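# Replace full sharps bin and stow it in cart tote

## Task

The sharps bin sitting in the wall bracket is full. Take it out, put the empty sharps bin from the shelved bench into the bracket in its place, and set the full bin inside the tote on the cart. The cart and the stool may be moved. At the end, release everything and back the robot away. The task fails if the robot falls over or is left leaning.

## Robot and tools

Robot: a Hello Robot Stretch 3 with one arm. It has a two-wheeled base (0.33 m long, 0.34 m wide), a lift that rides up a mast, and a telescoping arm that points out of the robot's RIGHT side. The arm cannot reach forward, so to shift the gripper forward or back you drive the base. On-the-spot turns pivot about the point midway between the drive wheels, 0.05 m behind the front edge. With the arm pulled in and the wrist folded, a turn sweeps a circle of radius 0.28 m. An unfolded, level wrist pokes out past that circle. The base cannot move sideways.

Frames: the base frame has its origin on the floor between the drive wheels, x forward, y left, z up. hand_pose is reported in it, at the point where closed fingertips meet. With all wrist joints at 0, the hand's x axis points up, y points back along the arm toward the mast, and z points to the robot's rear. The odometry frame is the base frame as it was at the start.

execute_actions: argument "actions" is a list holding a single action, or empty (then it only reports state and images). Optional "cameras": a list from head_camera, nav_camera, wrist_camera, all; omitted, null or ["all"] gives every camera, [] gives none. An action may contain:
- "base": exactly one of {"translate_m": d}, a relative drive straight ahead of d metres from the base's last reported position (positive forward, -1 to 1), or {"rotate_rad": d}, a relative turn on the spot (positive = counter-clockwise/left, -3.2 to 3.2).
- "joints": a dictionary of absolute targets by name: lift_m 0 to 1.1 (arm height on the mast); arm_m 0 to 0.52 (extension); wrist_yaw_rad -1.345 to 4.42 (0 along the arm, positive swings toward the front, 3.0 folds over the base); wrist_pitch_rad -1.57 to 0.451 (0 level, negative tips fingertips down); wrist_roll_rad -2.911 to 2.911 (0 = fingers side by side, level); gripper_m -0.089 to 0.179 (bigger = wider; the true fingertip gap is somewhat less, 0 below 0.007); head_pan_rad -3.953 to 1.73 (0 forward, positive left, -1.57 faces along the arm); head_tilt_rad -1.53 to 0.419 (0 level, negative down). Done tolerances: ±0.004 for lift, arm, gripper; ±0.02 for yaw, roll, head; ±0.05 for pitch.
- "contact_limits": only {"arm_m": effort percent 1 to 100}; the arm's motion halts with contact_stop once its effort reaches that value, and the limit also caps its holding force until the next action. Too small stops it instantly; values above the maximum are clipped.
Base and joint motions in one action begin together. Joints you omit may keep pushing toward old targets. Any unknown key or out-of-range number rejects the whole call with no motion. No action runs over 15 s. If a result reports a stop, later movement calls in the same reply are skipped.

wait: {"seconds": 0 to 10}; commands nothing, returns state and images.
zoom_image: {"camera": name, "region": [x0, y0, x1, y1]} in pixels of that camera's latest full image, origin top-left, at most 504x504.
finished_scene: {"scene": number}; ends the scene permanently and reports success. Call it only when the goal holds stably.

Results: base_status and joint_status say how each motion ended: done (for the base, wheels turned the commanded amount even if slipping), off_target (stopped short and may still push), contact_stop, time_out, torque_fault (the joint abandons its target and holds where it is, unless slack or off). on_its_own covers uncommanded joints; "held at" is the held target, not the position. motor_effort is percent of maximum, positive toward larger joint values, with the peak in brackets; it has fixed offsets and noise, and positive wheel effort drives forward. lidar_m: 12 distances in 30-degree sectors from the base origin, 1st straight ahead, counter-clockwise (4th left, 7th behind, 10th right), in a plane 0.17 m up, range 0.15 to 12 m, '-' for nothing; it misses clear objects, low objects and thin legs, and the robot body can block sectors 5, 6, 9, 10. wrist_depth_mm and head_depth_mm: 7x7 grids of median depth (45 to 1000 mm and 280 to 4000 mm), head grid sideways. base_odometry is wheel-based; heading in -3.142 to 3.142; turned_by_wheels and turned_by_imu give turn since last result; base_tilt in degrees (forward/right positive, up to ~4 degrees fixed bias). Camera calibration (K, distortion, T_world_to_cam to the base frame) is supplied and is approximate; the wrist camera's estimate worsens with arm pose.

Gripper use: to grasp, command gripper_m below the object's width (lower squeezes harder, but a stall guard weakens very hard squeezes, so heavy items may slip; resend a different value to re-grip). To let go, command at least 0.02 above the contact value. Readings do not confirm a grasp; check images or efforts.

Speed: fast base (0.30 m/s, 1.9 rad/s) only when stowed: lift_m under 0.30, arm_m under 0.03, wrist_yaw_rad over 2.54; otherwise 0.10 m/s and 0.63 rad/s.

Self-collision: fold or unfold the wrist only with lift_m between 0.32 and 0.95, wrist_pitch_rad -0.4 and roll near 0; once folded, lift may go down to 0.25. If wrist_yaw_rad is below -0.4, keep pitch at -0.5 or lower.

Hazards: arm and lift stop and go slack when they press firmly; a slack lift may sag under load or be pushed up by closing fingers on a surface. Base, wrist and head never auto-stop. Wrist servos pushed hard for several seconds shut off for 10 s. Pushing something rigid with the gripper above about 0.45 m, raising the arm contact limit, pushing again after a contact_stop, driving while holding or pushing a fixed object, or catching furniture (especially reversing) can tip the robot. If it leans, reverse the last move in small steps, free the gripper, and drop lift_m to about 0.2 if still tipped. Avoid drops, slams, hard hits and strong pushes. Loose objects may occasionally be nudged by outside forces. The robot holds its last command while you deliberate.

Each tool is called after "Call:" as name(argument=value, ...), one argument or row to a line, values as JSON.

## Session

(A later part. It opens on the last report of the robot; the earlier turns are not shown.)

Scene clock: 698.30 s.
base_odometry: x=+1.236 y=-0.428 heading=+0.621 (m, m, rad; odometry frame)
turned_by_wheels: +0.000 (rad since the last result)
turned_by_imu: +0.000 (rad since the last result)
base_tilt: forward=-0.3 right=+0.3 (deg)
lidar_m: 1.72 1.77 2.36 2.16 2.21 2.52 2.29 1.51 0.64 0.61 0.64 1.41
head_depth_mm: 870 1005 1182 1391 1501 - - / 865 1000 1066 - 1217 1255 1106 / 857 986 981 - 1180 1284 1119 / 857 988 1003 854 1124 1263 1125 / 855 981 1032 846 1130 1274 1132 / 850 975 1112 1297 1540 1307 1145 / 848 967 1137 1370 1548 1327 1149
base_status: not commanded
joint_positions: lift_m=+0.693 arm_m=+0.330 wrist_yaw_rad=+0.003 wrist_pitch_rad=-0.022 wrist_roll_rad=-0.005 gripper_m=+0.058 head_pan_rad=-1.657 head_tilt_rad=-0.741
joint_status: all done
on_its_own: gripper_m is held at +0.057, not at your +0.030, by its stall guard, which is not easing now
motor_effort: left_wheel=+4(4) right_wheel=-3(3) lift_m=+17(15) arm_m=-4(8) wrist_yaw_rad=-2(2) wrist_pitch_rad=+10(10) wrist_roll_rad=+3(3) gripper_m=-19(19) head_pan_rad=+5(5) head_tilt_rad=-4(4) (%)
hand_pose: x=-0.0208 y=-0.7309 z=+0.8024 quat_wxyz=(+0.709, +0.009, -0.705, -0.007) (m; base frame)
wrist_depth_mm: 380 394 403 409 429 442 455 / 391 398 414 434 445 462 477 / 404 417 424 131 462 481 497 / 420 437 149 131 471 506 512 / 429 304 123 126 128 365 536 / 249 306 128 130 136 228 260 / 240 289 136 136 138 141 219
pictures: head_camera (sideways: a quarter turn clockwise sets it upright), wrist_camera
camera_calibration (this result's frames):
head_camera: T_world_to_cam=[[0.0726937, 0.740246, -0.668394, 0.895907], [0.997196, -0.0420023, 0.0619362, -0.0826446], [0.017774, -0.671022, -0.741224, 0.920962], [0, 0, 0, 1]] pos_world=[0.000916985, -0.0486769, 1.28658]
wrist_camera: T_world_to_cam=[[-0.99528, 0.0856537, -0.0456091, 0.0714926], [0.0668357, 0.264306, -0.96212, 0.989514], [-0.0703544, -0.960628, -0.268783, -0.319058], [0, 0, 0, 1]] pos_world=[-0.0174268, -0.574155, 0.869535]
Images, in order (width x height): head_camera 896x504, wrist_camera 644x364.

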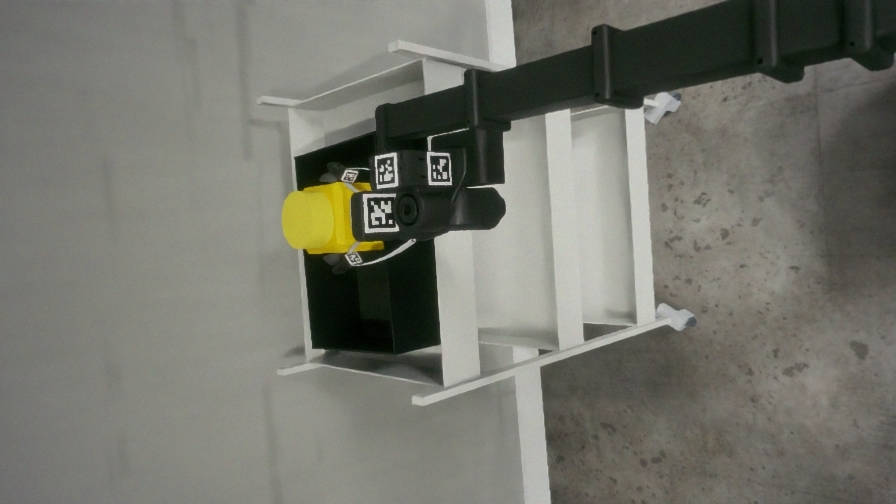

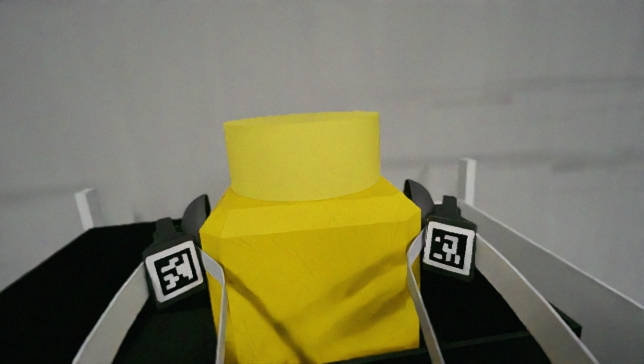

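Call:
execute_actions(
  actions=[
    {"joints": {"gripper_m": 0.15}},
  ],
  cameras=["head_camera", "wrist_camera"],
)

Scene clock: 708.80 s.
base_odometry: x=+1.236 y=-0.428 heading=+0.621 (m, m, rad; odometry frame)
turned_by_wheels: +0.000 (rad since the last result)
turned_by_imu: +0.000 (rad since the last result)
base_tilt: forward=-0.3 right=+0.3 (deg)
lidar_m: 1.72 1.77 2.36 2.15 2.20 2.53 2.30 1.51 0.64 0.62 0.64 1.41
head_depth_mm: 869 1003 1174 1396 1505 - - / 868 997 1064 - 1220 1261 1110 / 859 990 990 - 1179 1279 1116 / 857 984 1004 852 1122 1265 1128 / 855 979 1038 849 1129 1272 1137 / 848 972 1114 1290 1535 1307 1137 / 845 970 1134 1367 1550 1318 1145
base_status: not commanded
joint_positions: lift_m=+0.693 arm_m=+0.330 wrist_yaw_rad=+0.002 wrist_pitch_rad=-0.021 wrist_roll_rad=-0.004 gripper_m=+0.150 head_pan_rad=-1.657 head_tilt_rad=-0.741
joint_status: all done
motor_effort: left_wheel=+4(4) right_wheel=-2(3) lift_m=+18(18) arm_m=-4(4) wrist_yaw_rad=-1(1) wrist_pitch_rad=+10(11) wrist_roll_rad=+3(3) gripper_m=+1(86) head_pan_rad=+5(4) head_tilt_rad=-4(4) (%)
hand_pose: x=-0.0208 y=-0.7309 z=+0.8025 quat_wxyz=(+0.709, +0.009, -0.705, -0.007) (m; base frame)
wrist_depth_mm: 381 389 403 408 429 440 462 / 396 403 420 429 444 459 476 / 408 418 420 135 462 479 508 / 421 431 154 135 471 490 522 / 429 310 128 130 142 - 544 / 234 321 133 134 149 200 565 / 254 288 141 141 144 142 176
pictures: head_camera (sideways: a quarter turn clockwise sets it upright), wrist_camera
camera_calibration (this result's frames):
head_camera: T_world_to_cam=[[0.0726937, 0.740247, -0.668394, 0.895907], [0.997196, -0.0420023, 0.0619362, -0.0826447], [0.017774, -0.671022, -0.741224, 0.920962], [0, 0, 0, 1]] pos_world=[0.000916985, -0.0486769, 1.28658]
wrist_camera: T_world_to_cam=[[-0.995251, 0.085865, -0.0458608, 0.0717971], [0.0671047, 0.263877, -0.962219, 0.989396], [-0.0705193, -0.960727, -0.268386, -0.319431], [0, 0, 0, 1]] pos_world=[-0.017463, -0.57413, 0.869578]
Images, in order (width x height): head_camera 896x504, wrist_camera 644x364.

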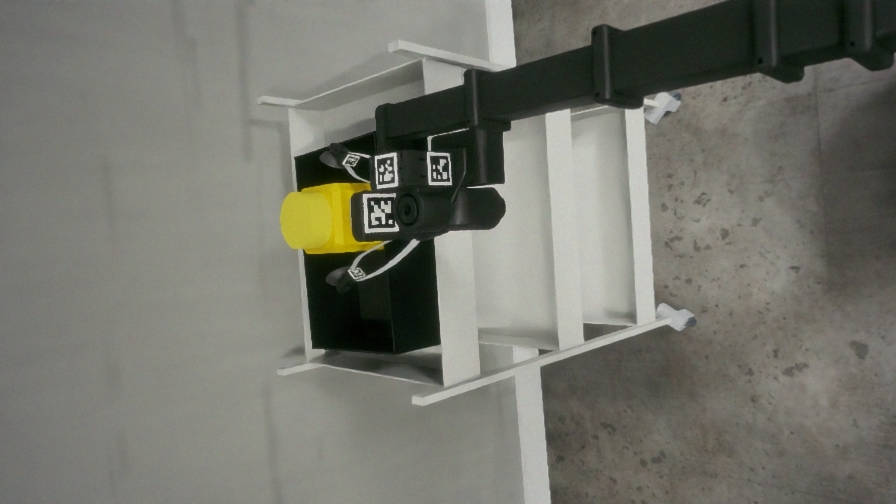

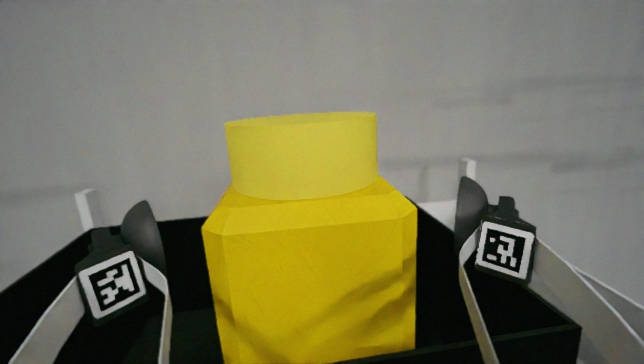

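Call:
execute_actions(
  actions=[
    {"joints": {"arm_m": 0.0, "lift_m": 0.74, "head_pan_rad": -3.0, "head_tilt_rad": -0.4}},
  ],
  cameras=["head_camera", "nav_camera", "wrist_camera"],
)

Scene clock: 756.33 s.
base_odometry: x=+1.236 y=-0.428 heading=+0.621 (m, m, rad; odometry frame)
turned_by_wheels: +0.000 (rad since the last result)
turned_by_imu: +0.001 (rad since the last result)
base_tilt: forward=-0.3 right=+0.3 (deg)
lidar_m: 1.72 1.77 2.36 2.16 2.21 2.53 2.29 1.50 0.64 0.62 0.64 1.41
head_depth_mm: 2453 2663 2785 2689 2041 1574 1318 / 2532 2736 2998 2853 2037 1575 1297 / 2578 2820 3074 2890 2048 1588 1295 / 2642 2860 3125 2929 2064 1603 1302 / 2642 2877 3128 2797 2098 1605 1308 / 2180 2248 2285 2346 2106 1615 1318 / 1735 1778 1837 1887 1910 1630 1319
base_status: not commanded
joint_positions: lift_m=+0.740 arm_m=+0.000 wrist_yaw_rad=+0.002 wrist_pitch_rad=-0.020 wrist_roll_rad=-0.004 gripper_m=+0.150 head_pan_rad=-2.993 head_tilt_rad=-0.409
joint_status: all done
motor_effort: left_wheel=+3(3) right_wheel=-3(3) lift_m=+32(32) arm_m=-4(2) wrist_yaw_rad=-1(2) wrist_pitch_rad=+9(10) wrist_roll_rad=+3(3) gripper_m=+0(1) head_pan_rad=-4(48) head_tilt_rad=+5(24) (%)
hand_pose: x=-0.0210 y=-0.4009 z=+0.8492 quat_wxyz=(+0.709, +0.008, -0.705, -0.007) (m; base frame)
wrist_depth_mm: 654 675 691 731 740 753 787 / 673 697 726 731 773 783 821 / 696 716 745 757 783 820 881 / 730 743 685 464 839 857 902 / 751 530 454 465 471 - 943 / 784 396 403 414 433 985 - / 799 830 718 723 716 - -
pictures: head_camera (sideways: a quarter turn clockwise sets it upright), nav_camera (sideways: a quarter turn counterclockwise sets it upright), wrist_camera
camera_calibration (this result's frames):
head_camera: T_world_to_cam=[[0.481254, 0.0632719, -0.874295, 1.16181], [0.208797, -0.976958, 0.04423, -0.054807], [-0.851351, -0.203836, -0.483376, 0.590841], [0, 0, 0, 1]] pos_world=[-0.0446692, -0.00661979, 1.30379]
nav_camera: T_world_to_cam=[[-0.419139, -0.125506, 0.899206, -1.13037], [-0.133228, 0.988181, 0.0758237, -0.0484084], [-0.898094, -0.0880188, -0.430906, 0.519082], [0, 0, 0, 1]] pos_world=[-0.0140457, -0.0483424, 1.24378]
wrist_camera: T_world_to_cam=[[-0.995184, 0.0865739, -0.0459852, 0.0458002], [0.067312, 0.262469, -0.96259, 0.946988], [-0.0712655, -0.961049, -0.267033, 0.00875777], [0, 0, 0, 1]] pos_world=[-0.01754, -0.244104, 0.916006]
Images, in order (width x height): head_camera 896x504, nav_camera 672x504, wrist_camera 644x364.

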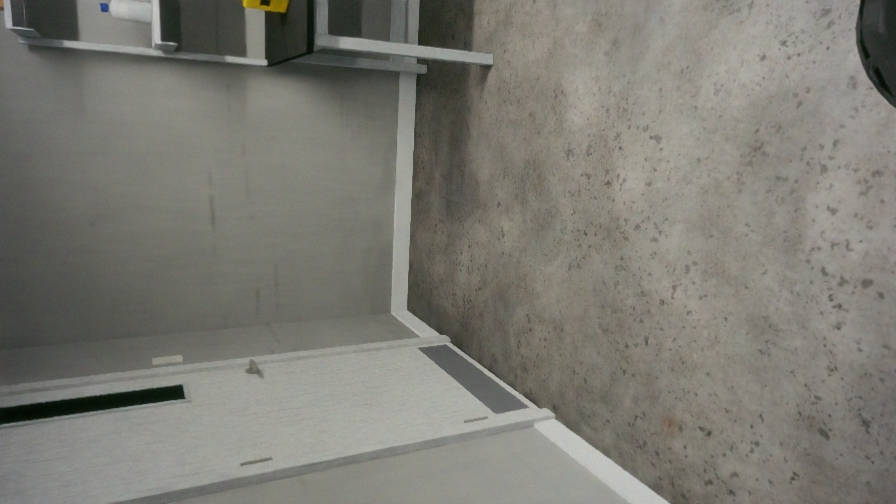

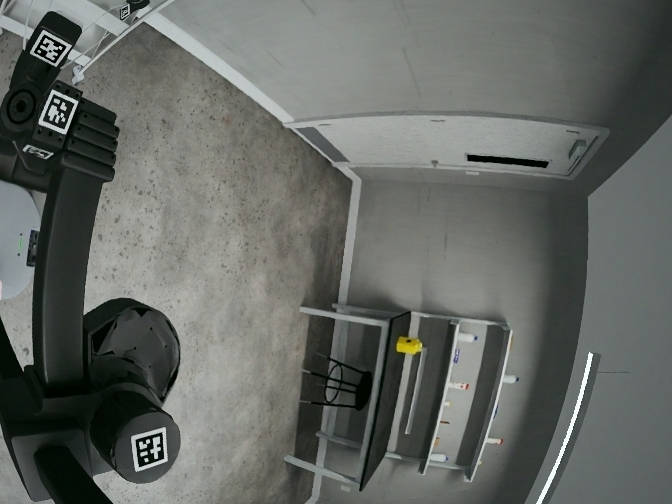

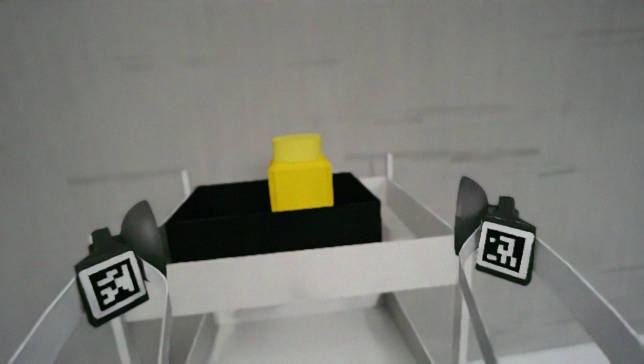

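Call:
execute_actions(
  actions=[
    {"base": {"rotate_rad": -0.164}, "joints": {"lift_m": 0.78, "gripper_m": 0.17}},
  ],
  cameras=[],
)

Call:
execute_actions(
  actions=[
    {"base": {"translate_m": -1.0}},
  ],
  cameras=["nav_camera"],
)

Call:
execute_actions(
  actions=[
    {"base": {"translate_m": -0.75}},
  ],
  cameras=["head_camera", "nav_camera"],
)

Scene clock: 766.87 s.
base_odometry: x=+1.236 y=-0.428 heading=+0.457 (m, m, rad; odometry frame)
turned_by_wheels: -0.164 (rad since the last result)
turned_by_imu: -0.162 (rad since the last result)
base_tilt: forward=-0.3 right=+0.3 (deg)
lidar_m: 1.71 1.73 2.07 2.65 2.16 2.60 2.29 1.86 1.15 0.62 0.62 1.23
head_depth_mm: 2552 2745 2555 2749 2012 1570 1351 / 2561 2773 2552 2894 2033 1578 1322 / 2595 2786 3000 2751 2062 1591 1300 / 2583 2811 3096 2921 2077 1604 1309 / 2601 2814 3113 2987 2081 1617 1315 / 2608 2847 3158 2984 2088 1626 1313 / 2600 2642 2513 2507 2124 1636 1322
base_status: done
joint_positions: lift_m=+0.780 arm_m=+0.000 wrist_yaw_rad=+0.002 wrist_pitch_rad=-0.019 wrist_roll_rad=-0.004 gripper_m=+0.170 head_pan_rad=-2.993 head_tilt_rad=-0.409
joint_status: all done
motor_effort: left_wheel=+3(9) right_wheel=-2(7) lift_m=+32(34) arm_m=-4(4) wrist_yaw_rad=+0(1) wrist_pitch_rad=+9(9) wrist_roll_rad=+3(3) gripper_m=+0(78) head_pan_rad=-4(3) head_tilt_rad=+4(4) (%)
hand_pose: x=-0.0210 y=-0.4010 z=+0.8893 quat_wxyz=(+0.709, +0.008, -0.705, -0.007) (m; base frame)
wrist_depth_mm: 620 671 701 742 788 881 959 / 622 670 730 761 832 905 - / 650 702 744 814 872 957 - / 665 713 650 811 890 - - / 681 600 466 629 939 - - / 700 437 453 451 - - - / 370 383 430 747 - - -
pictures: none
No camera images: the call's "cameras" was empty. Leave "cameras" out to get every camera's image.

Scene clock: 778.43 s.
base_odometry: x=+0.338 y=-0.869 heading=+0.457 (m, m, rad; odometry frame)
turned_by_wheels: +0.000 (rad since the last result)
turned_by_imu: +0.003 (rad since the last result)
base_tilt: forward=-0.4 right=+0.4 (deg)
lidar_m: 2.70 2.71 2.85 1.95 1.96 1.98 1.29 2.08 1.36 1.22 1.23 1.08
head_depth_mm: 1716 1857 1895 1904 2014 1571 1356 / 1730 1869 1665 2208 2039 1579 1326 / 1708 1851 1924 1459 1902 1590 1297 / 1740 1894 2075 2297 2065 1600 1305 / 1743 1891 2094 2315 2101 1604 1315 / 1738 1900 2099 2308 2093 1623 1318 / 1777 1923 2087 2315 2133 1631 1327
base_status: done
joint_positions: lift_m=+0.780 arm_m=+0.000 wrist_yaw_rad=+0.002 wrist_pitch_rad=-0.019 wrist_roll_rad=-0.004 gripper_m=+0.170 head_pan_rad=-2.993 head_tilt_rad=-0.409
joint_status: not commanded
motor_effort: left_wheel=+3(5) right_wheel=-2(5) lift_m=+32(31) arm_m=-4(4) wrist_yaw_rad=-1(1) wrist_pitch_rad=+9(9) wrist_roll_rad=+3(3) gripper_m=+1(1) head_pan_rad=-3(3) head_tilt_rad=+4(4) (%)
hand_pose: x=-0.0210 y=-0.4010 z=+0.8893 quat_wxyz=(+0.709, +0.008, -0.705, -0.007) (m; base frame)
wrist_depth_mm: 758 798 845 916 - - - / 777 843 888 949 - - - / 802 853 938 - - - - / 822 900 971 - - - - / 843 949 - - - - - / 877 993 - - - - - / 912 - - - - - -
pictures: nav_camera (sideways: a quarter turn counterclockwise sets it upright)
camera_calibration (this result's frames):
nav_camera: T_world_to_cam=[[-0.418752, -0.125427, 0.899397, -1.13062], [-0.133148, 0.988192, 0.0758173, -0.0484005], [-0.898287, -0.0880042, -0.430507, 0.518565], [0, 0, 0, 1]] pos_world=[-0.0140733, -0.0483452, 1.24379]
Images, in order (width x height): nav_camera 672x504.

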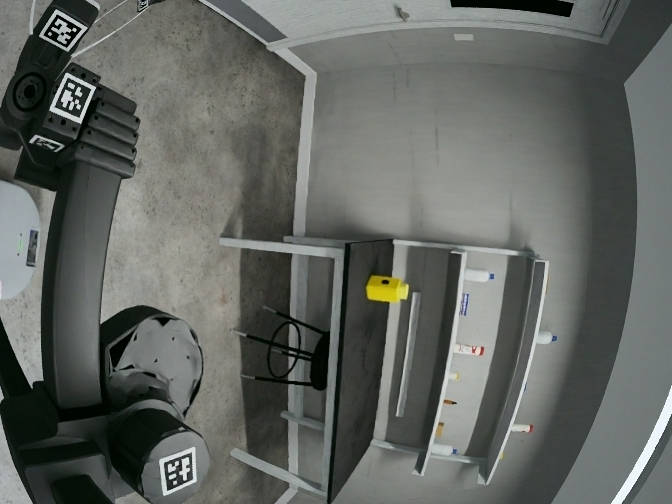

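Scene clock: 787.50 s.
base_odometry: x=-0.335 y=-1.200 heading=+0.457 (m, m, rad; odometry frame)
turned_by_wheels: +0.000 (rad since the last result)
turned_by_imu: +0.003 (rad since the last result)
base_tilt: forward=-0.3 right=+0.3 (deg)
lidar_m: 3.13 3.46 2.02 1.80 1.82 0.82 1.04 0.56 1.50 1.33 1.37 1.65
head_depth_mm: 1086 1154 1273 1172 838 721 1355 / 1094 1147 1282 1063 845 725 1324 / 1084 1148 1314 1084 849 730 1303 / 1089 1151 1294 1212 859 734 1215 / 1097 1208 1319 1454 1599 1509 1307 / 1113 1213 1328 1469 1654 1618 1321 / 1117 1217 1336 1478 1650 1630 1327
base_status: done
joint_positions: lift_m=+0.780 arm_m=+0.000 wrist_yaw_rad=+0.002 wrist_pitch_rad=-0.019 wrist_roll_rad=-0.004 gripper_m=+0.170 head_pan_rad=-2.993 head_tilt_rad=-0.408
joint_status: not commanded
motor_effort: left_wheel=+3(5) right_wheel=-2(6) lift_m=+32(31) arm_m=-4(4) wrist_yaw_rad=-1(1) wrist_pitch_rad=+9(9) wrist_roll_rad=+3(3) gripper_m=+2(1) head_pan_rad=-4(3) head_tilt_rad=+4(4) (%)
hand_pose: x=-0.0210 y=-0.4010 z=+0.8893 quat_wxyz=(+0.709, +0.008, -0.705, -0.007) (m; base frame)
wrist_depth_mm: 881 908 980 - - - - / 874 939 - - - - - / 947 - - - - - - / 961 - - - - - - / 964 - - - - - - / - - - - - - - / - - - - - - -
pictures: head_camera (sideways: a quarter turn clockwise sets it upright), nav_camera (sideways: a quarter turn counterclockwise sets it upright)
camera_calibration (this result's frames):
head_camera: T_world_to_cam=[[0.480835, 0.0631857, -0.874531, 1.16212], [0.208771, -0.976965, 0.0441999, -0.0547677], [-0.851594, -0.20383, -0.48295, 0.590289], [0, 0, 0, 1]] pos_world=[-0.0446686, -0.00661722, 1.30381]
nav_camera: T_world_to_cam=[[-0.418711, -0.125421, 0.899417, -1.13065], [-0.133144, 0.988193, 0.0758166, -0.0483996], [-0.898306, -0.0880069, -0.430466, 0.518512], [0, 0, 0, 1]] pos_world=[-0.014076, -0.0483456, 1.24379]
Images, in order (width x height): head_camera 896x504, nav_camera 672x504.

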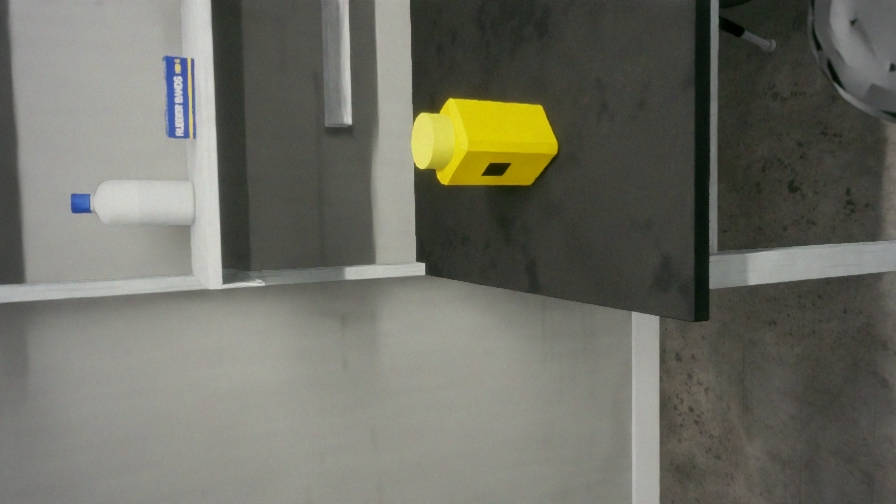

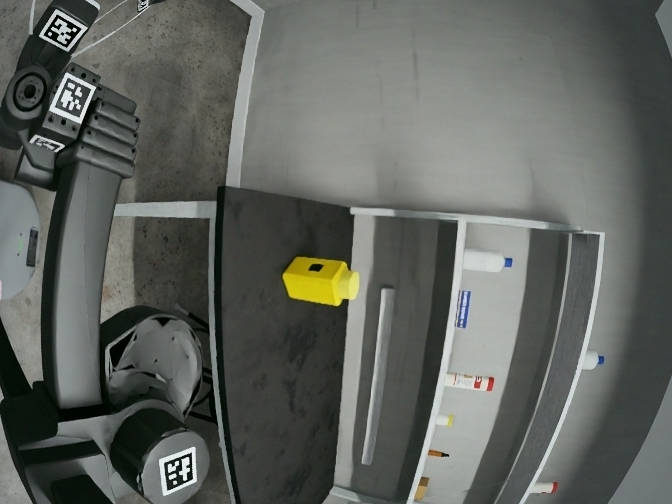

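Call:
execute_actions(
  actions=[
    {"base": {"rotate_rad": -1.128}, "joints": {"head_pan_rad": -1.6, "head_tilt_rad": -0.6}},
  ],
  cameras=["head_camera"],
)

Call:
execute_actions(
  actions=[
    {"base": {"translate_m": -0.559}},
  ],
  cameras=["head_camera"],
)

Scene clock: 893.23 s.
base_odometry: x=-0.335 y=-1.200 heading=-0.671 (m, m, rad; odometry frame)
turned_by_wheels: -1.128 (rad since the last result)
turned_by_imu: -1.120 (rad since the last result)
base_tilt: forward=-0.3 right=+0.4 (deg)
lidar_m: 1.33 1.57 1.87 3.42 2.11 1.81 1.45 0.81 1.04 0.56 1.53 1.35
head_depth_mm: 1048 1176 1169 830 723 1360 1229 / 1067 1194 1193 870 751 1399 - / 1117 1252 1412 1598 810 1453 - / 1147 1290 1466 1716 1725 1389 1174 / 1182 1336 1532 1787 1717 1405 1193 / 1226 1380 1592 1871 1716 1410 1200 / 1259 1433 1661 1963 1732 1424 1193
base_status: done
joint_positions: lift_m=+0.780 arm_m=+0.000 wrist_yaw_rad=+0.002 wrist_pitch_rad=-0.019 wrist_roll_rad=-0.004 gripper_m=+0.170 head_pan_rad=-1.607 head_tilt_rad=-0.593
joint_status: all done
motor_effort: left_wheel=+3(9) right_wheel=-2(4) lift_m=+32(32) arm_m=-4(5) wrist_yaw_rad=-1(1) wrist_pitch_rad=+9(9) wrist_roll_rad=+3(3) gripper_m=+1(1) head_pan_rad=+5(48) head_tilt_rad=-3(17) (%)
hand_pose: x=-0.0210 y=-0.4010 z=+0.8893 quat_wxyz=(+0.709, +0.008, -0.705, -0.007) (m; base frame)
wrist_depth_mm: - - - - 929 920 871 / - - - - - 947 909 / - - - - - 508 934 / - - - - 577 585 625 / - - - 556 448 - 422 / - - - 358 329 316 318 / - - - - 367 345 334
pictures: head_camera (sideways: a quarter turn clockwise sets it upright)
camera_calibration (this result's frames):
head_camera: T_world_to_cam=[[0.0317888, 0.636131, -0.770926, 1.02978], [0.998363, 0.0164783, 0.0547641, -0.0733258], [0.0475407, -0.771405, -0.634566, 0.782056], [0, 0, 0, 1]] pos_world=[0.00329082, -0.0505845, 1.29417]
Images, in order (width x height): head_camera 896x504.

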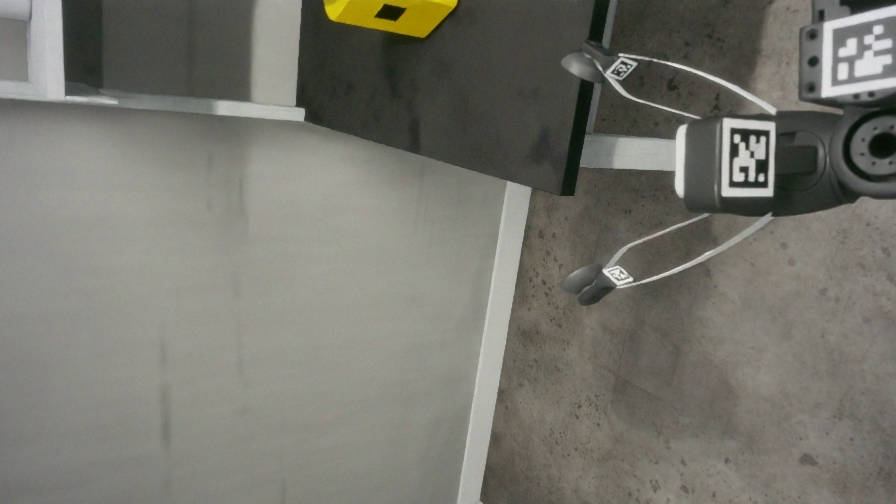

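Scene clock: 900.17 s.
base_odometry: x=-0.773 y=-0.853 heading=-0.671 (m, m, rad; odometry frame)
turned_by_wheels: +0.000 (rad since the last result)
turned_by_imu: +0.002 (rad since the last result)
base_tilt: forward=-0.3 right=+0.4 (deg)
lidar_m: 1.88 2.19 3.58 3.58 1.48 1.27 0.90 0.91 0.64 0.54 0.73 1.89
head_depth_mm: 911 1018 1121 862 689 604 1217 / 937 1050 1157 871 685 610 - / 962 1085 1192 879 690 612 - / 916 1135 1224 888 706 1358 1182 / 807 1194 1247 897 702 1375 1187 / 895 1200 1187 838 711 1413 1193 / 977 1281 1470 918 740 1346 1177
base_status: done
joint_positions: lift_m=+0.780 arm_m=+0.000 wrist_yaw_rad=+0.002 wrist_pitch_rad=-0.019 wrist_roll_rad=-0.004 gripper_m=+0.170 head_pan_rad=-1.607 head_tilt_rad=-0.593
joint_status: not commanded
motor_effort: left_wheel=+3(4) right_wheel=-2(5) lift_m=+32(32) arm_m=-3(4) wrist_yaw_rad=-1(1) wrist_pitch_rad=+9(9) wrist_roll_rad=+3(3) gripper_m=+1(0) head_pan_rad=+5(5) head_tilt_rad=-3(3) (%)
hand_pose: x=-0.0210 y=-0.4010 z=+0.8893 quat_wxyz=(+0.709, +0.008, -0.705, -0.007) (m; base frame)
wrist_depth_mm: - 876 925 885 825 806 784 / - - 937 884 867 797 780 / - 914 - 942 920 860 826 / - 461 798 737 700 706 625 / 534 487 481 467 449 - 413 / 388 352 353 338 332 312 319 / 274 283 273 268 262 258 251
pictures: head_camera (sideways: a quarter turn clockwise sets it upright)
camera_calibration (this result's frames):
head_camera: T_world_to_cam=[[0.0317889, 0.636131, -0.770926, 1.02978], [0.998363, 0.016478, 0.0547641, -0.0733258], [0.0475405, -0.771405, -0.634566, 0.782056], [0, 0, 0, 1]] pos_world=[0.00329081, -0.0505845, 1.29417]
Images, in order (width x height): head_camera 896x504.

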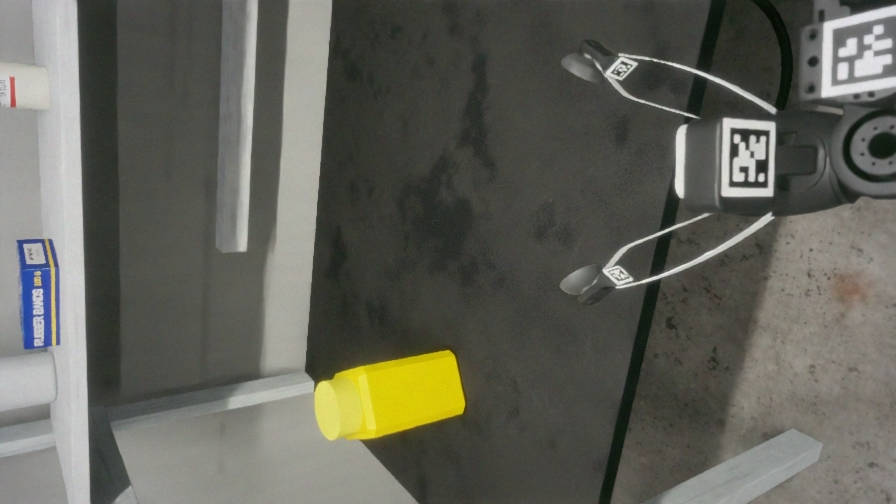

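Call:
execute_actions(
  actions=[
    {"base": {"rotate_rad": 0.314}},
  ],
  cameras=["head_camera", "wrist_camera"],
)

Scene clock: 905.80 s.
base_odometry: x=-0.773 y=-0.853 heading=-0.357 (m, m, rad; odometry frame)
turned_by_wheels: +0.314 (rad since the last result)
turned_by_imu: +0.312 (rad since the last result)
base_tilt: forward=-0.3 right=+0.3 (deg)
lidar_m: 2.01 2.21 3.57 1.72 1.30 1.26 0.90 0.64 0.54 1.12 0.73 1.88
head_depth_mm: 756 1085 1157 859 686 603 1212 / 880 1181 1189 867 685 1275 - / 1040 1222 1145 851 690 1457 - / 1142 1354 1415 858 738 1381 1181 / 1299 1475 1697 900 1319 1322 1192 / 1391 1607 1908 907 1011 1380 1199 / 1523 1782 2137 2257 1735 1423 1200
base_status: done
joint_positions: lift_m=+0.780 arm_m=+0.000 wrist_yaw_rad=+0.002 wrist_pitch_rad=-0.019 wrist_roll_rad=-0.004 gripper_m=+0.170 head_pan_rad=-1.607 head_tilt_rad=-0.593
joint_status: not commanded
motor_effort: left_wheel=-4(9) right_wheel=+2(6) lift_m=+32(32) arm_m=-4(4) wrist_yaw_rad=-1(1) wrist_pitch_rad=+9(9) wrist_roll_rad=+3(3) gripper_m=+1(0) head_pan_rad=+4(5) head_tilt_rad=-3(3) (%)
hand_pose: x=-0.0210 y=-0.4010 z=+0.8893 quat_wxyz=(+0.709, +0.008, -0.705, -0.007) (m; base frame)
wrist_depth_mm: - - - 961 863 782 718 / - - - - 900 789 699 / - - - - 961 854 730 / - - 727 661 703 690 628 / - 506 495 472 448 - 422 / - 349 348 340 329 316 318 / - 475 286 267 261 257 250
pictures: head_camera (sideways: a quarter turn clockwise sets it upright), wrist_camera
camera_calibration (this result's frames):
head_camera: T_world_to_cam=[[0.0317755, 0.636219, -0.770854, 1.02969], [0.998363, 0.0164978, 0.0547701, -0.0733335], [0.0475631, -0.771332, -0.634653, 0.782169], [0, 0, 0, 1]] pos_world=[0.00329215, -0.0505837, 1.29416]
wrist_camera: T_world_to_cam=[[-0.995184, 0.0865553, -0.0460203, 0.0476693], [0.0673126, 0.262086, -0.962694, 0.985541], [-0.071265, -0.961155, -0.26665, 0.0190785], [0, 0, 0, 1]] pos_world=[-0.01754, -0.244085, 0.956056]
Images, in order (width x height): head_camera 896x504, wrist_camera 644x364.

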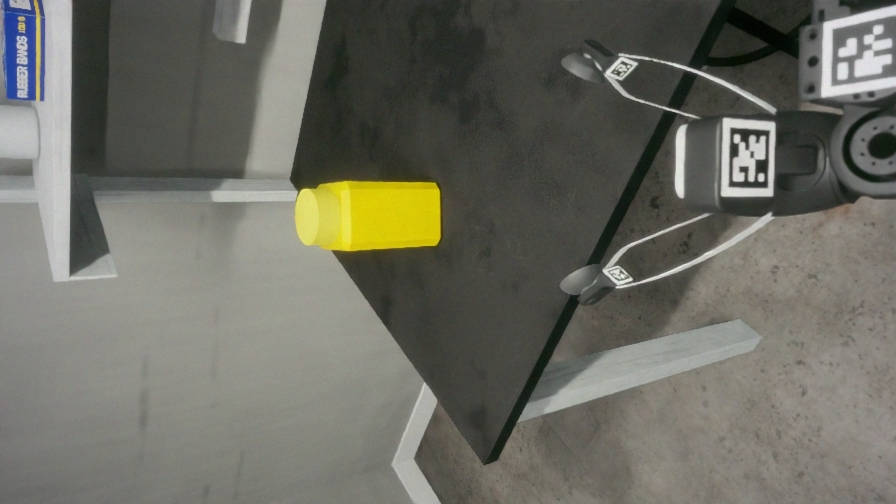

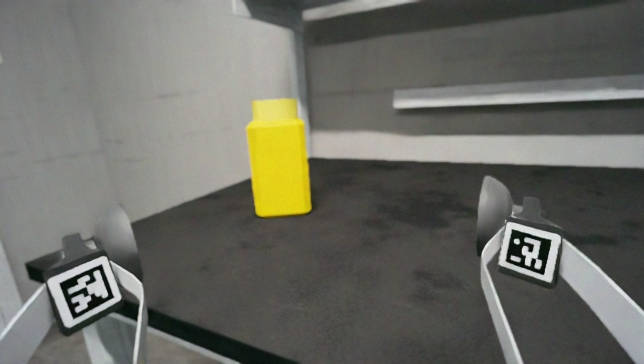

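Call:
execute_actions(
  actions=[],
)

Scene clock: 930.00 s.
base_odometry: x=-0.773 y=-0.853 heading=-0.357 (m, m, rad; odometry frame)
turned_by_wheels: +0.000 (rad since the last result)
turned_by_imu: +0.000 (rad since the last result)
base_tilt: forward=-0.3 right=+0.3 (deg)
lidar_m: 2.01 2.22 3.55 1.73 1.30 1.27 0.90 0.64 0.54 1.12 0.73 1.89
head_depth_mm: 756 1079 1155 860 686 604 1213 / 881 1174 1187 871 684 1277 - / 1041 1223 1142 854 690 1452 - / 1138 1353 1424 858 737 1386 1184 / 1301 1480 1693 899 1323 1311 1186 / 1398 1612 1896 910 1010 1379 1200 / 1518 1786 2127 2249 1731 1425 1203
base_status: done
joint_positions: lift_m=+0.780 arm_m=+0.000 wrist_yaw_rad=+0.002 wrist_pitch_rad=-0.019 wrist_roll_rad=-0.004 gripper_m=+0.170 head_pan_rad=-1.607 head_tilt_rad=-0.593
joint_status: not commanded
motor_effort: left_wheel=-4(9) right_wheel=+2(6) lift_m=+32(32) arm_m=-4(4) wrist_yaw_rad=-1(1) wrist_pitch_rad=+9(9) wrist_roll_rad=+3(3) gripper_m=+0(0) head_pan_rad=+5(5) head_tilt_rad=-3(3) (%)
hand_pose: x=-0.0210 y=-0.4010 z=+0.8893 quat_wxyz=(+0.709, +0.008, -0.705, -0.007) (m; base frame)
wrist_depth_mm: - - - 962 889 769 709 / - - - - 890 784 708 / - - - - 940 831 748 / - - 719 662 691 712 630 / - 516 490 477 447 - 418 / - 351 348 344 329 314 318 / - 479 286 271 261 257 250
pictures: head_camera (sideways: a quarter turn clockwise sets it upright), nav_camera (sideways: a quarter turn counterclockwise sets it upright), wrist_camera
camera_calibration (this result's frames):
head_camera: T_world_to_cam=[[0.0317754, 0.636219, -0.770854, 1.02969], [0.998363, 0.016498, 0.0547701, -0.0733335], [0.0475633, -0.771332, -0.634653, 0.782169], [0, 0, 0, 1]] pos_world=[0.00329217, -0.0505837, 1.29416]
nav_camera: T_world_to_cam=[[0.040621, -0.592034, 0.804889, -1.01018], [-0.996341, 0.036629, 0.0772256, -0.0449501], [-0.0752025, -0.80508, -0.58838, 0.718954], [0, 0, 0, 1]] pos_world=[0.050316, -0.0175976, 1.23957]
wrist_camera: T_world_to_cam=[[-0.995184, 0.0865553, -0.0460203, 0.0476693], [0.0673126, 0.262086, -0.962694, 0.985541], [-0.071265, -0.961155, -0.26665, 0.0190785], [0, 0, 0, 1]] pos_world=[-0.01754, -0.244085, 0.956056]
Images, in order (width x height): head_camera 896x504, nav_camera 672x504, wrist_camera 644x364.

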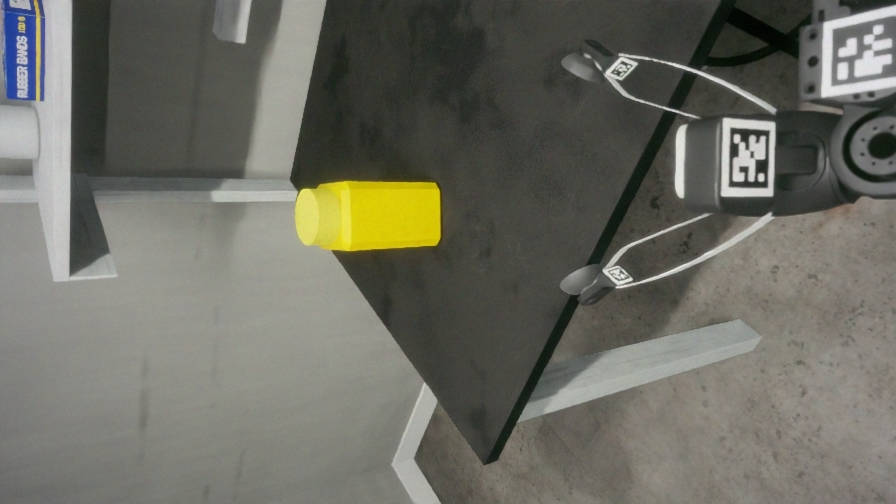

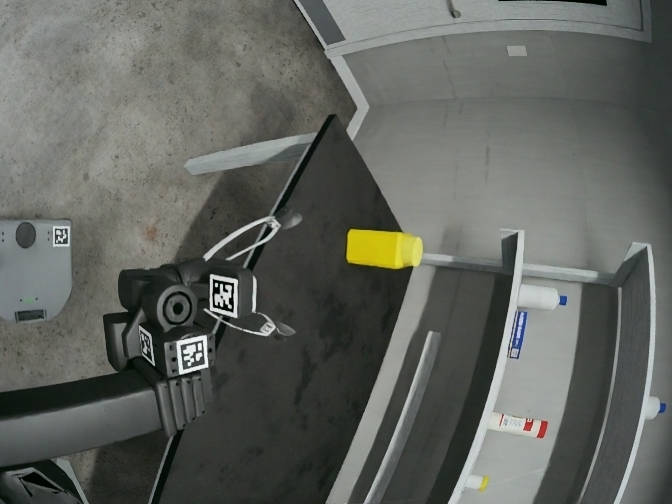

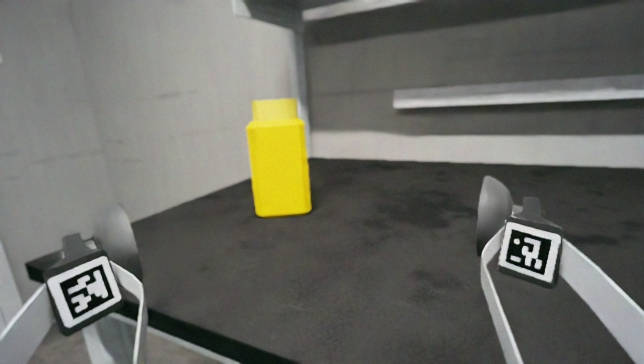

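Call:
zoom_image(
  camera="wrist_camera",
  region=[200, 70, 380, 240],
)

Region (200, 70, 380, 240) of wrist_camera's 644x364 image, scaled by 2.800.

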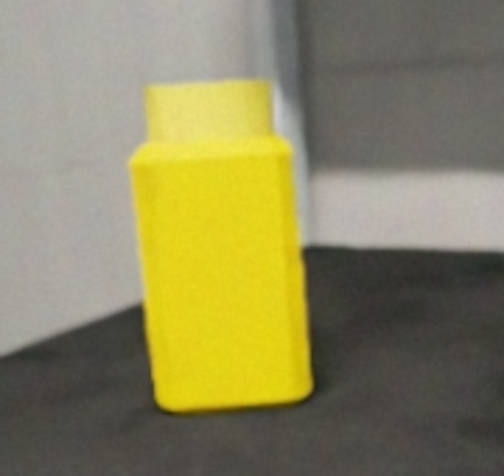

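Call:
execute_actions(
  actions=[
    {"base": {"translate_m": 0.03}, "joints": {"arm_m": 0.18}, "contact_limits": {"arm_m": 25}},
  ],
  cameras=["wrist_camera", "head_camera"],
)

Scene clock: 974.93 s.
base_odometry: x=-0.744 y=-0.863 heading=-0.357 (m, m, rad; odometry frame)
turned_by_wheels: +0.000 (rad since the last result)
turned_by_imu: +0.000 (rad since the last result)
base_tilt: forward=-0.3 right=+0.4 (deg)
lidar_m: 1.97 2.17 3.55 1.76 1.33 1.29 0.93 0.67 0.55 1.14 0.71 1.86
head_depth_mm: 770 1107 1171 860 - - 1132 / 903 1188 1190 885 - 1308 1169 / 1025 1236 825 854 - 1346 1180 / 1187 1377 1497 888 763 1394 1185 / 1309 1483 1724 897 1036 1304 1193 / 1425 1637 1925 2055 1624 1417 1196 / 1550 1805 2142 2234 1735 1429 1203
base_status: done
joint_positions: lift_m=+0.780 arm_m=+0.180 wrist_yaw_rad=+0.002 wrist_pitch_rad=-0.019 wrist_roll_rad=-0.004 gripper_m=+0.170 head_pan_rad=-1.607 head_tilt_rad=-0.593
joint_status: all done
motor_effort: left_wheel=-4(6) right_wheel=+2(4) lift_m=+32(32) arm_m=+3(5) wrist_yaw_rad=+0(2) wrist_pitch_rad=+9(9) wrist_roll_rad=+3(3) gripper_m=+1(1) head_pan_rad=+4(4) head_tilt_rad=-3(3) (%)
contact_limits: arm_m 25 (drawing in: default 28, maximum 46; extending or still: default 37, maximum 62)
hand_pose: x=-0.0210 y=-0.5804 z=+0.8893 quat_wxyz=(+0.709, +0.008, -0.705, -0.007) (m; base frame)
wrist_depth_mm: - - 960 827 761 685 610 / - - - 858 792 675 579 / - - - 336 825 712 645 / - - - 344 693 690 623 / - - 470 358 449 - 419 / - 351 350 337 329 312 311 / 273 280 273 268 260 254 249
pictures: head_camera (sideways: a quarter turn clockwise sets it upright), wrist_camera
camera_calibration (this result's frames):
head_camera: T_world_to_cam=[[0.0317755, 0.636236, -0.77084, 1.02967], [0.998363, 0.0164976, 0.0547713, -0.073335], [0.0475645, -0.771318, -0.63467, 0.782192], [0, 0, 0, 1]] pos_world=[0.00329221, -0.0505836, 1.29416]
wrist_camera: T_world_to_cam=[[-0.995182, 0.0865755, -0.0460208, 0.0632112], [0.0673178, 0.262077, -0.962696, 1.03258], [-0.0712849, -0.961156, -0.266643, -0.153436], [0, 0, 0, 1]] pos_world=[-0.017542, -0.423564, 0.956057]
Images, in order (width x height): head_camera 896x504, wrist_camera 644x364.

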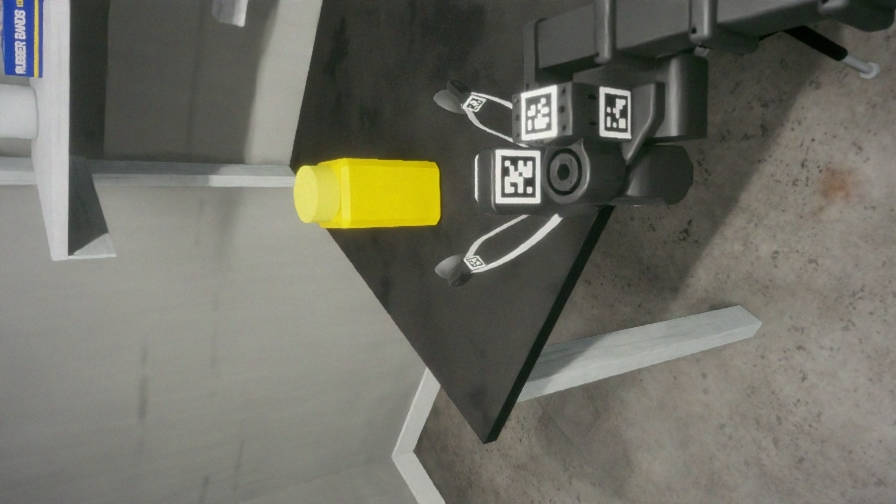

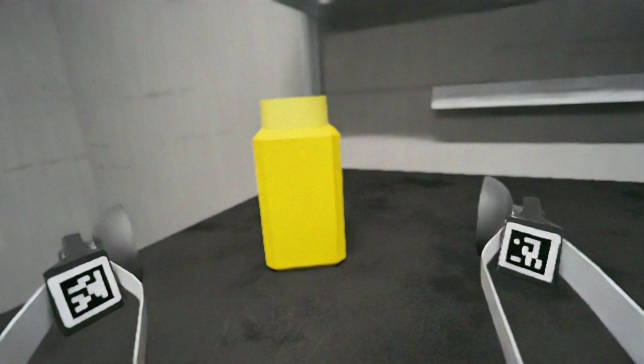

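Call:
execute_actions(
  actions=[
    {"joints": {"arm_m": 0.405}, "contact_limits": {"arm_m": 25}},
  ],
  cameras=["wrist_camera", "head_camera"],
)

Scene clock: 994.60 s.
base_odometry: x=-0.744 y=-0.863 heading=-0.357 (m, m, rad; odometry frame)
turned_by_wheels: +0.000 (rad since the last result)
turned_by_imu: +0.001 (rad since the last result)
base_tilt: forward=-0.3 right=+0.4 (deg)
lidar_m: 1.97 2.17 3.55 1.77 1.33 1.29 0.93 0.66 0.55 1.14 0.71 1.86
head_depth_mm: 771 1107 1165 890 - 1297 1123 / 902 1191 1248 - 682 1341 1166 / 1031 1243 1196 - 710 1385 1172 / 1189 1375 1504 883 763 1397 1189 / 1314 1497 1734 900 1034 1301 1191 / 1423 1633 1933 2038 1615 1416 1196 / 1534 1801 2128 2238 1732 1433 1203
base_status: not commanded
joint_positions: lift_m=+0.780 arm_m=+0.405 wrist_yaw_rad=+0.002 wrist_pitch_rad=-0.019 wrist_roll_rad=-0.004 gripper_m=+0.170 head_pan_rad=-1.607 head_tilt_rad=-0.593
joint_status: all done
motor_effort: left_wheel=-4(4) right_wheel=+2(2) lift_m=+32(32) arm_m=+3(6) wrist_yaw_rad=-1(1) wrist_pitch_rad=+9(9) wrist_roll_rad=+3(3) gripper_m=+0(1) head_pan_rad=+5(6) head_tilt_rad=-3(3) (%)
contact_limits: arm_m 25 (drawing in: default 28, maximum 46; extending or still: default 37, maximum 62)
hand_pose: x=-0.0210 y=-0.8054 z=+0.8893 quat_wxyz=(+0.709, +0.008, -0.705, -0.007) (m; base frame)
wrist_depth_mm: - 881 755 645 581 517 467 / - 929 765 650 608 535 443 / - - 127 120 624 561 496 / - - 126 121 630 578 520 / - - 115 117 126 - 413 / - - 120 122 132 311 319 / - 281 126 128 139 255 247
pictures: head_camera (sideways: a quarter turn clockwise sets it upright), wrist_camera
camera_calibration (this result's frames):
head_camera: T_world_to_cam=[[0.0317759, 0.636248, -0.77083, 1.02966], [0.998363, 0.0164968, 0.0547721, -0.0733361], [0.0475648, -0.771308, -0.634682, 0.782207], [0, 0, 0, 1]] pos_world=[0.00329222, -0.0505835, 1.29416]
wrist_camera: T_world_to_cam=[[-0.99518, 0.0865939, -0.0460218, 0.0827016], [0.067323, 0.262067, -0.962699, 1.09154], [-0.0713031, -0.961157, -0.266633, -0.369703], [0, 0, 0, 1]] pos_world=[-0.0175439, -0.648561, 0.956058]
Images, in order (width x height): head_camera 896x504, wrist_camera 644x364.

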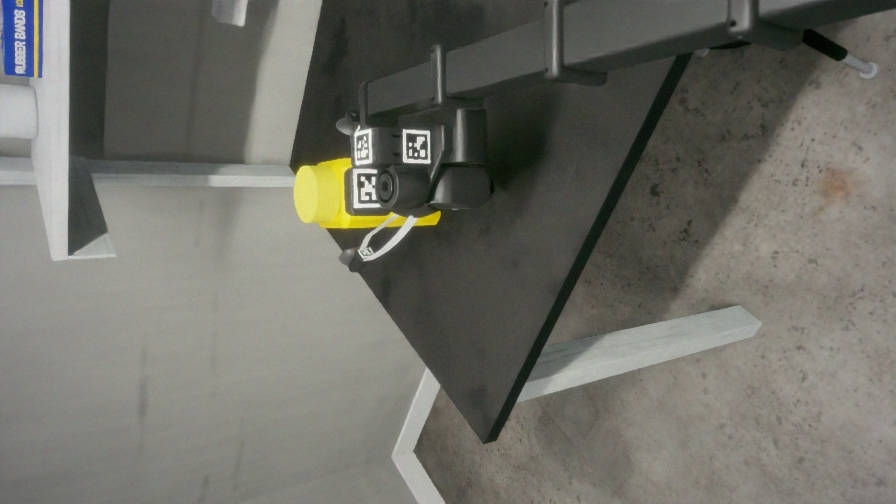

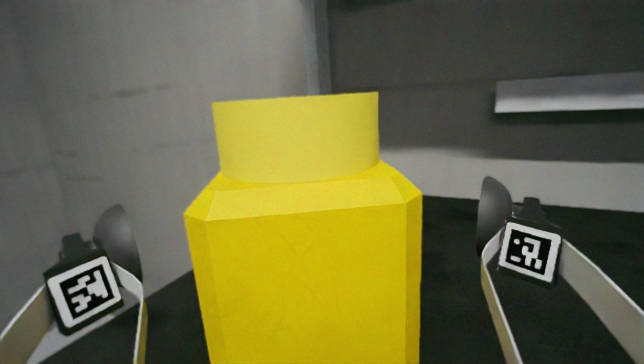

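Call:
execute_actions(
  actions=[
    {"joints": {"arm_m": 0.415, "lift_m": 0.785, "gripper_m": 0.057}, "contact_limits": {"arm_m": 25}},
  ],
  cameras=["wrist_camera", "head_camera"],
)

Scene clock: 1030.53 s.
base_odometry: x=-0.744 y=-0.863 heading=-0.357 (m, m, rad; odometry frame)
turned_by_wheels: +0.000 (rad since the last result)
turned_by_imu: +0.000 (rad since the last result)
base_tilt: forward=-0.3 right=+0.4 (deg)
lidar_m: 1.97 2.16 3.56 1.76 1.33 1.29 0.93 0.66 0.55 1.14 0.72 1.86
head_depth_mm: 772 1112 1172 889 - 1295 1139 / 902 1192 1255 805 684 1331 1166 / 1028 1242 1251 789 709 1376 1176 / 1191 1381 1510 883 764 1398 1184 / 1316 1500 1741 899 1042 1297 1190 / 1415 1629 1927 2054 1618 1414 1195 / 1544 1799 2144 2211 1730 1427 1209
base_status: not commanded
joint_positions: lift_m=+0.785 arm_m=+0.415 wrist_yaw_rad=+0.002 wrist_pitch_rad=-0.019 wrist_roll_rad=-0.004 gripper_m=+0.058 head_pan_rad=-1.607 head_tilt_rad=-0.593
joint_status: all done
motor_effort: left_wheel=-3(4) right_wheel=+2(2) lift_m=+32(32) arm_m=+3(5) wrist_yaw_rad=-1(1) wrist_pitch_rad=+9(9) wrist_roll_rad=+3(3) gripper_m=-22(99) head_pan_rad=+5(5) head_tilt_rad=-3(2) (%)
contact_limits: arm_m 25 (drawing in: default 28, maximum 46; extending or still: default 37, maximum 62)
hand_pose: x=-0.0210 y=-0.8154 z=+0.8943 quat_wxyz=(+0.709, +0.008, -0.705, -0.007) (m; base frame)
wrist_depth_mm: - 874 740 627 576 518 465 / - 932 774 661 592 531 456 / - - 178 123 609 548 500 / - - 134 125 600 576 508 / - - 118 120 122 440 418 / - - 121 124 130 324 317 / - 285 129 130 137 259 260
pictures: head_camera (sideways: a quarter turn clockwise sets it upright), wrist_camera
camera_calibration (this result's frames):
head_camera: T_world_to_cam=[[0.0317759, 0.636248, -0.77083, 1.02966], [0.998363, 0.0164968, 0.0547721, -0.0733361], [0.0475648, -0.771308, -0.634682, 0.782207], [0, 0, 0, 1]] pos_world=[0.00329222, -0.0505835, 1.29416]
wrist_camera: T_world_to_cam=[[-0.995178, 0.0866156, -0.04602, 0.0838092], [0.0673268, 0.262064, -0.962699, 1.09897], [-0.0713246, -0.961156, -0.266632, -0.377999], [0, 0, 0, 1]] pos_world=[-0.017546, -0.658577, 0.961052]
Images, in order (width x height): head_camera 896x504, wrist_camera 644x364.

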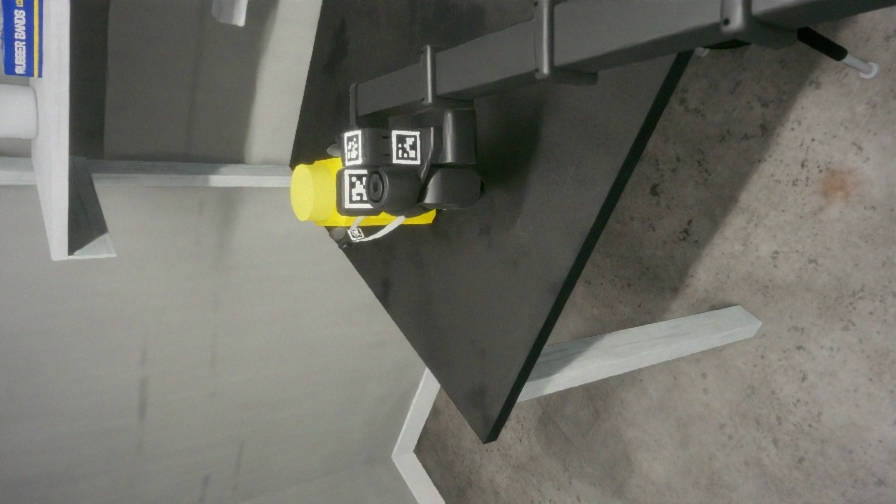

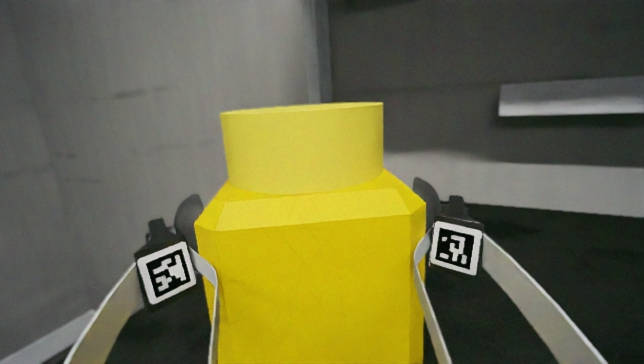

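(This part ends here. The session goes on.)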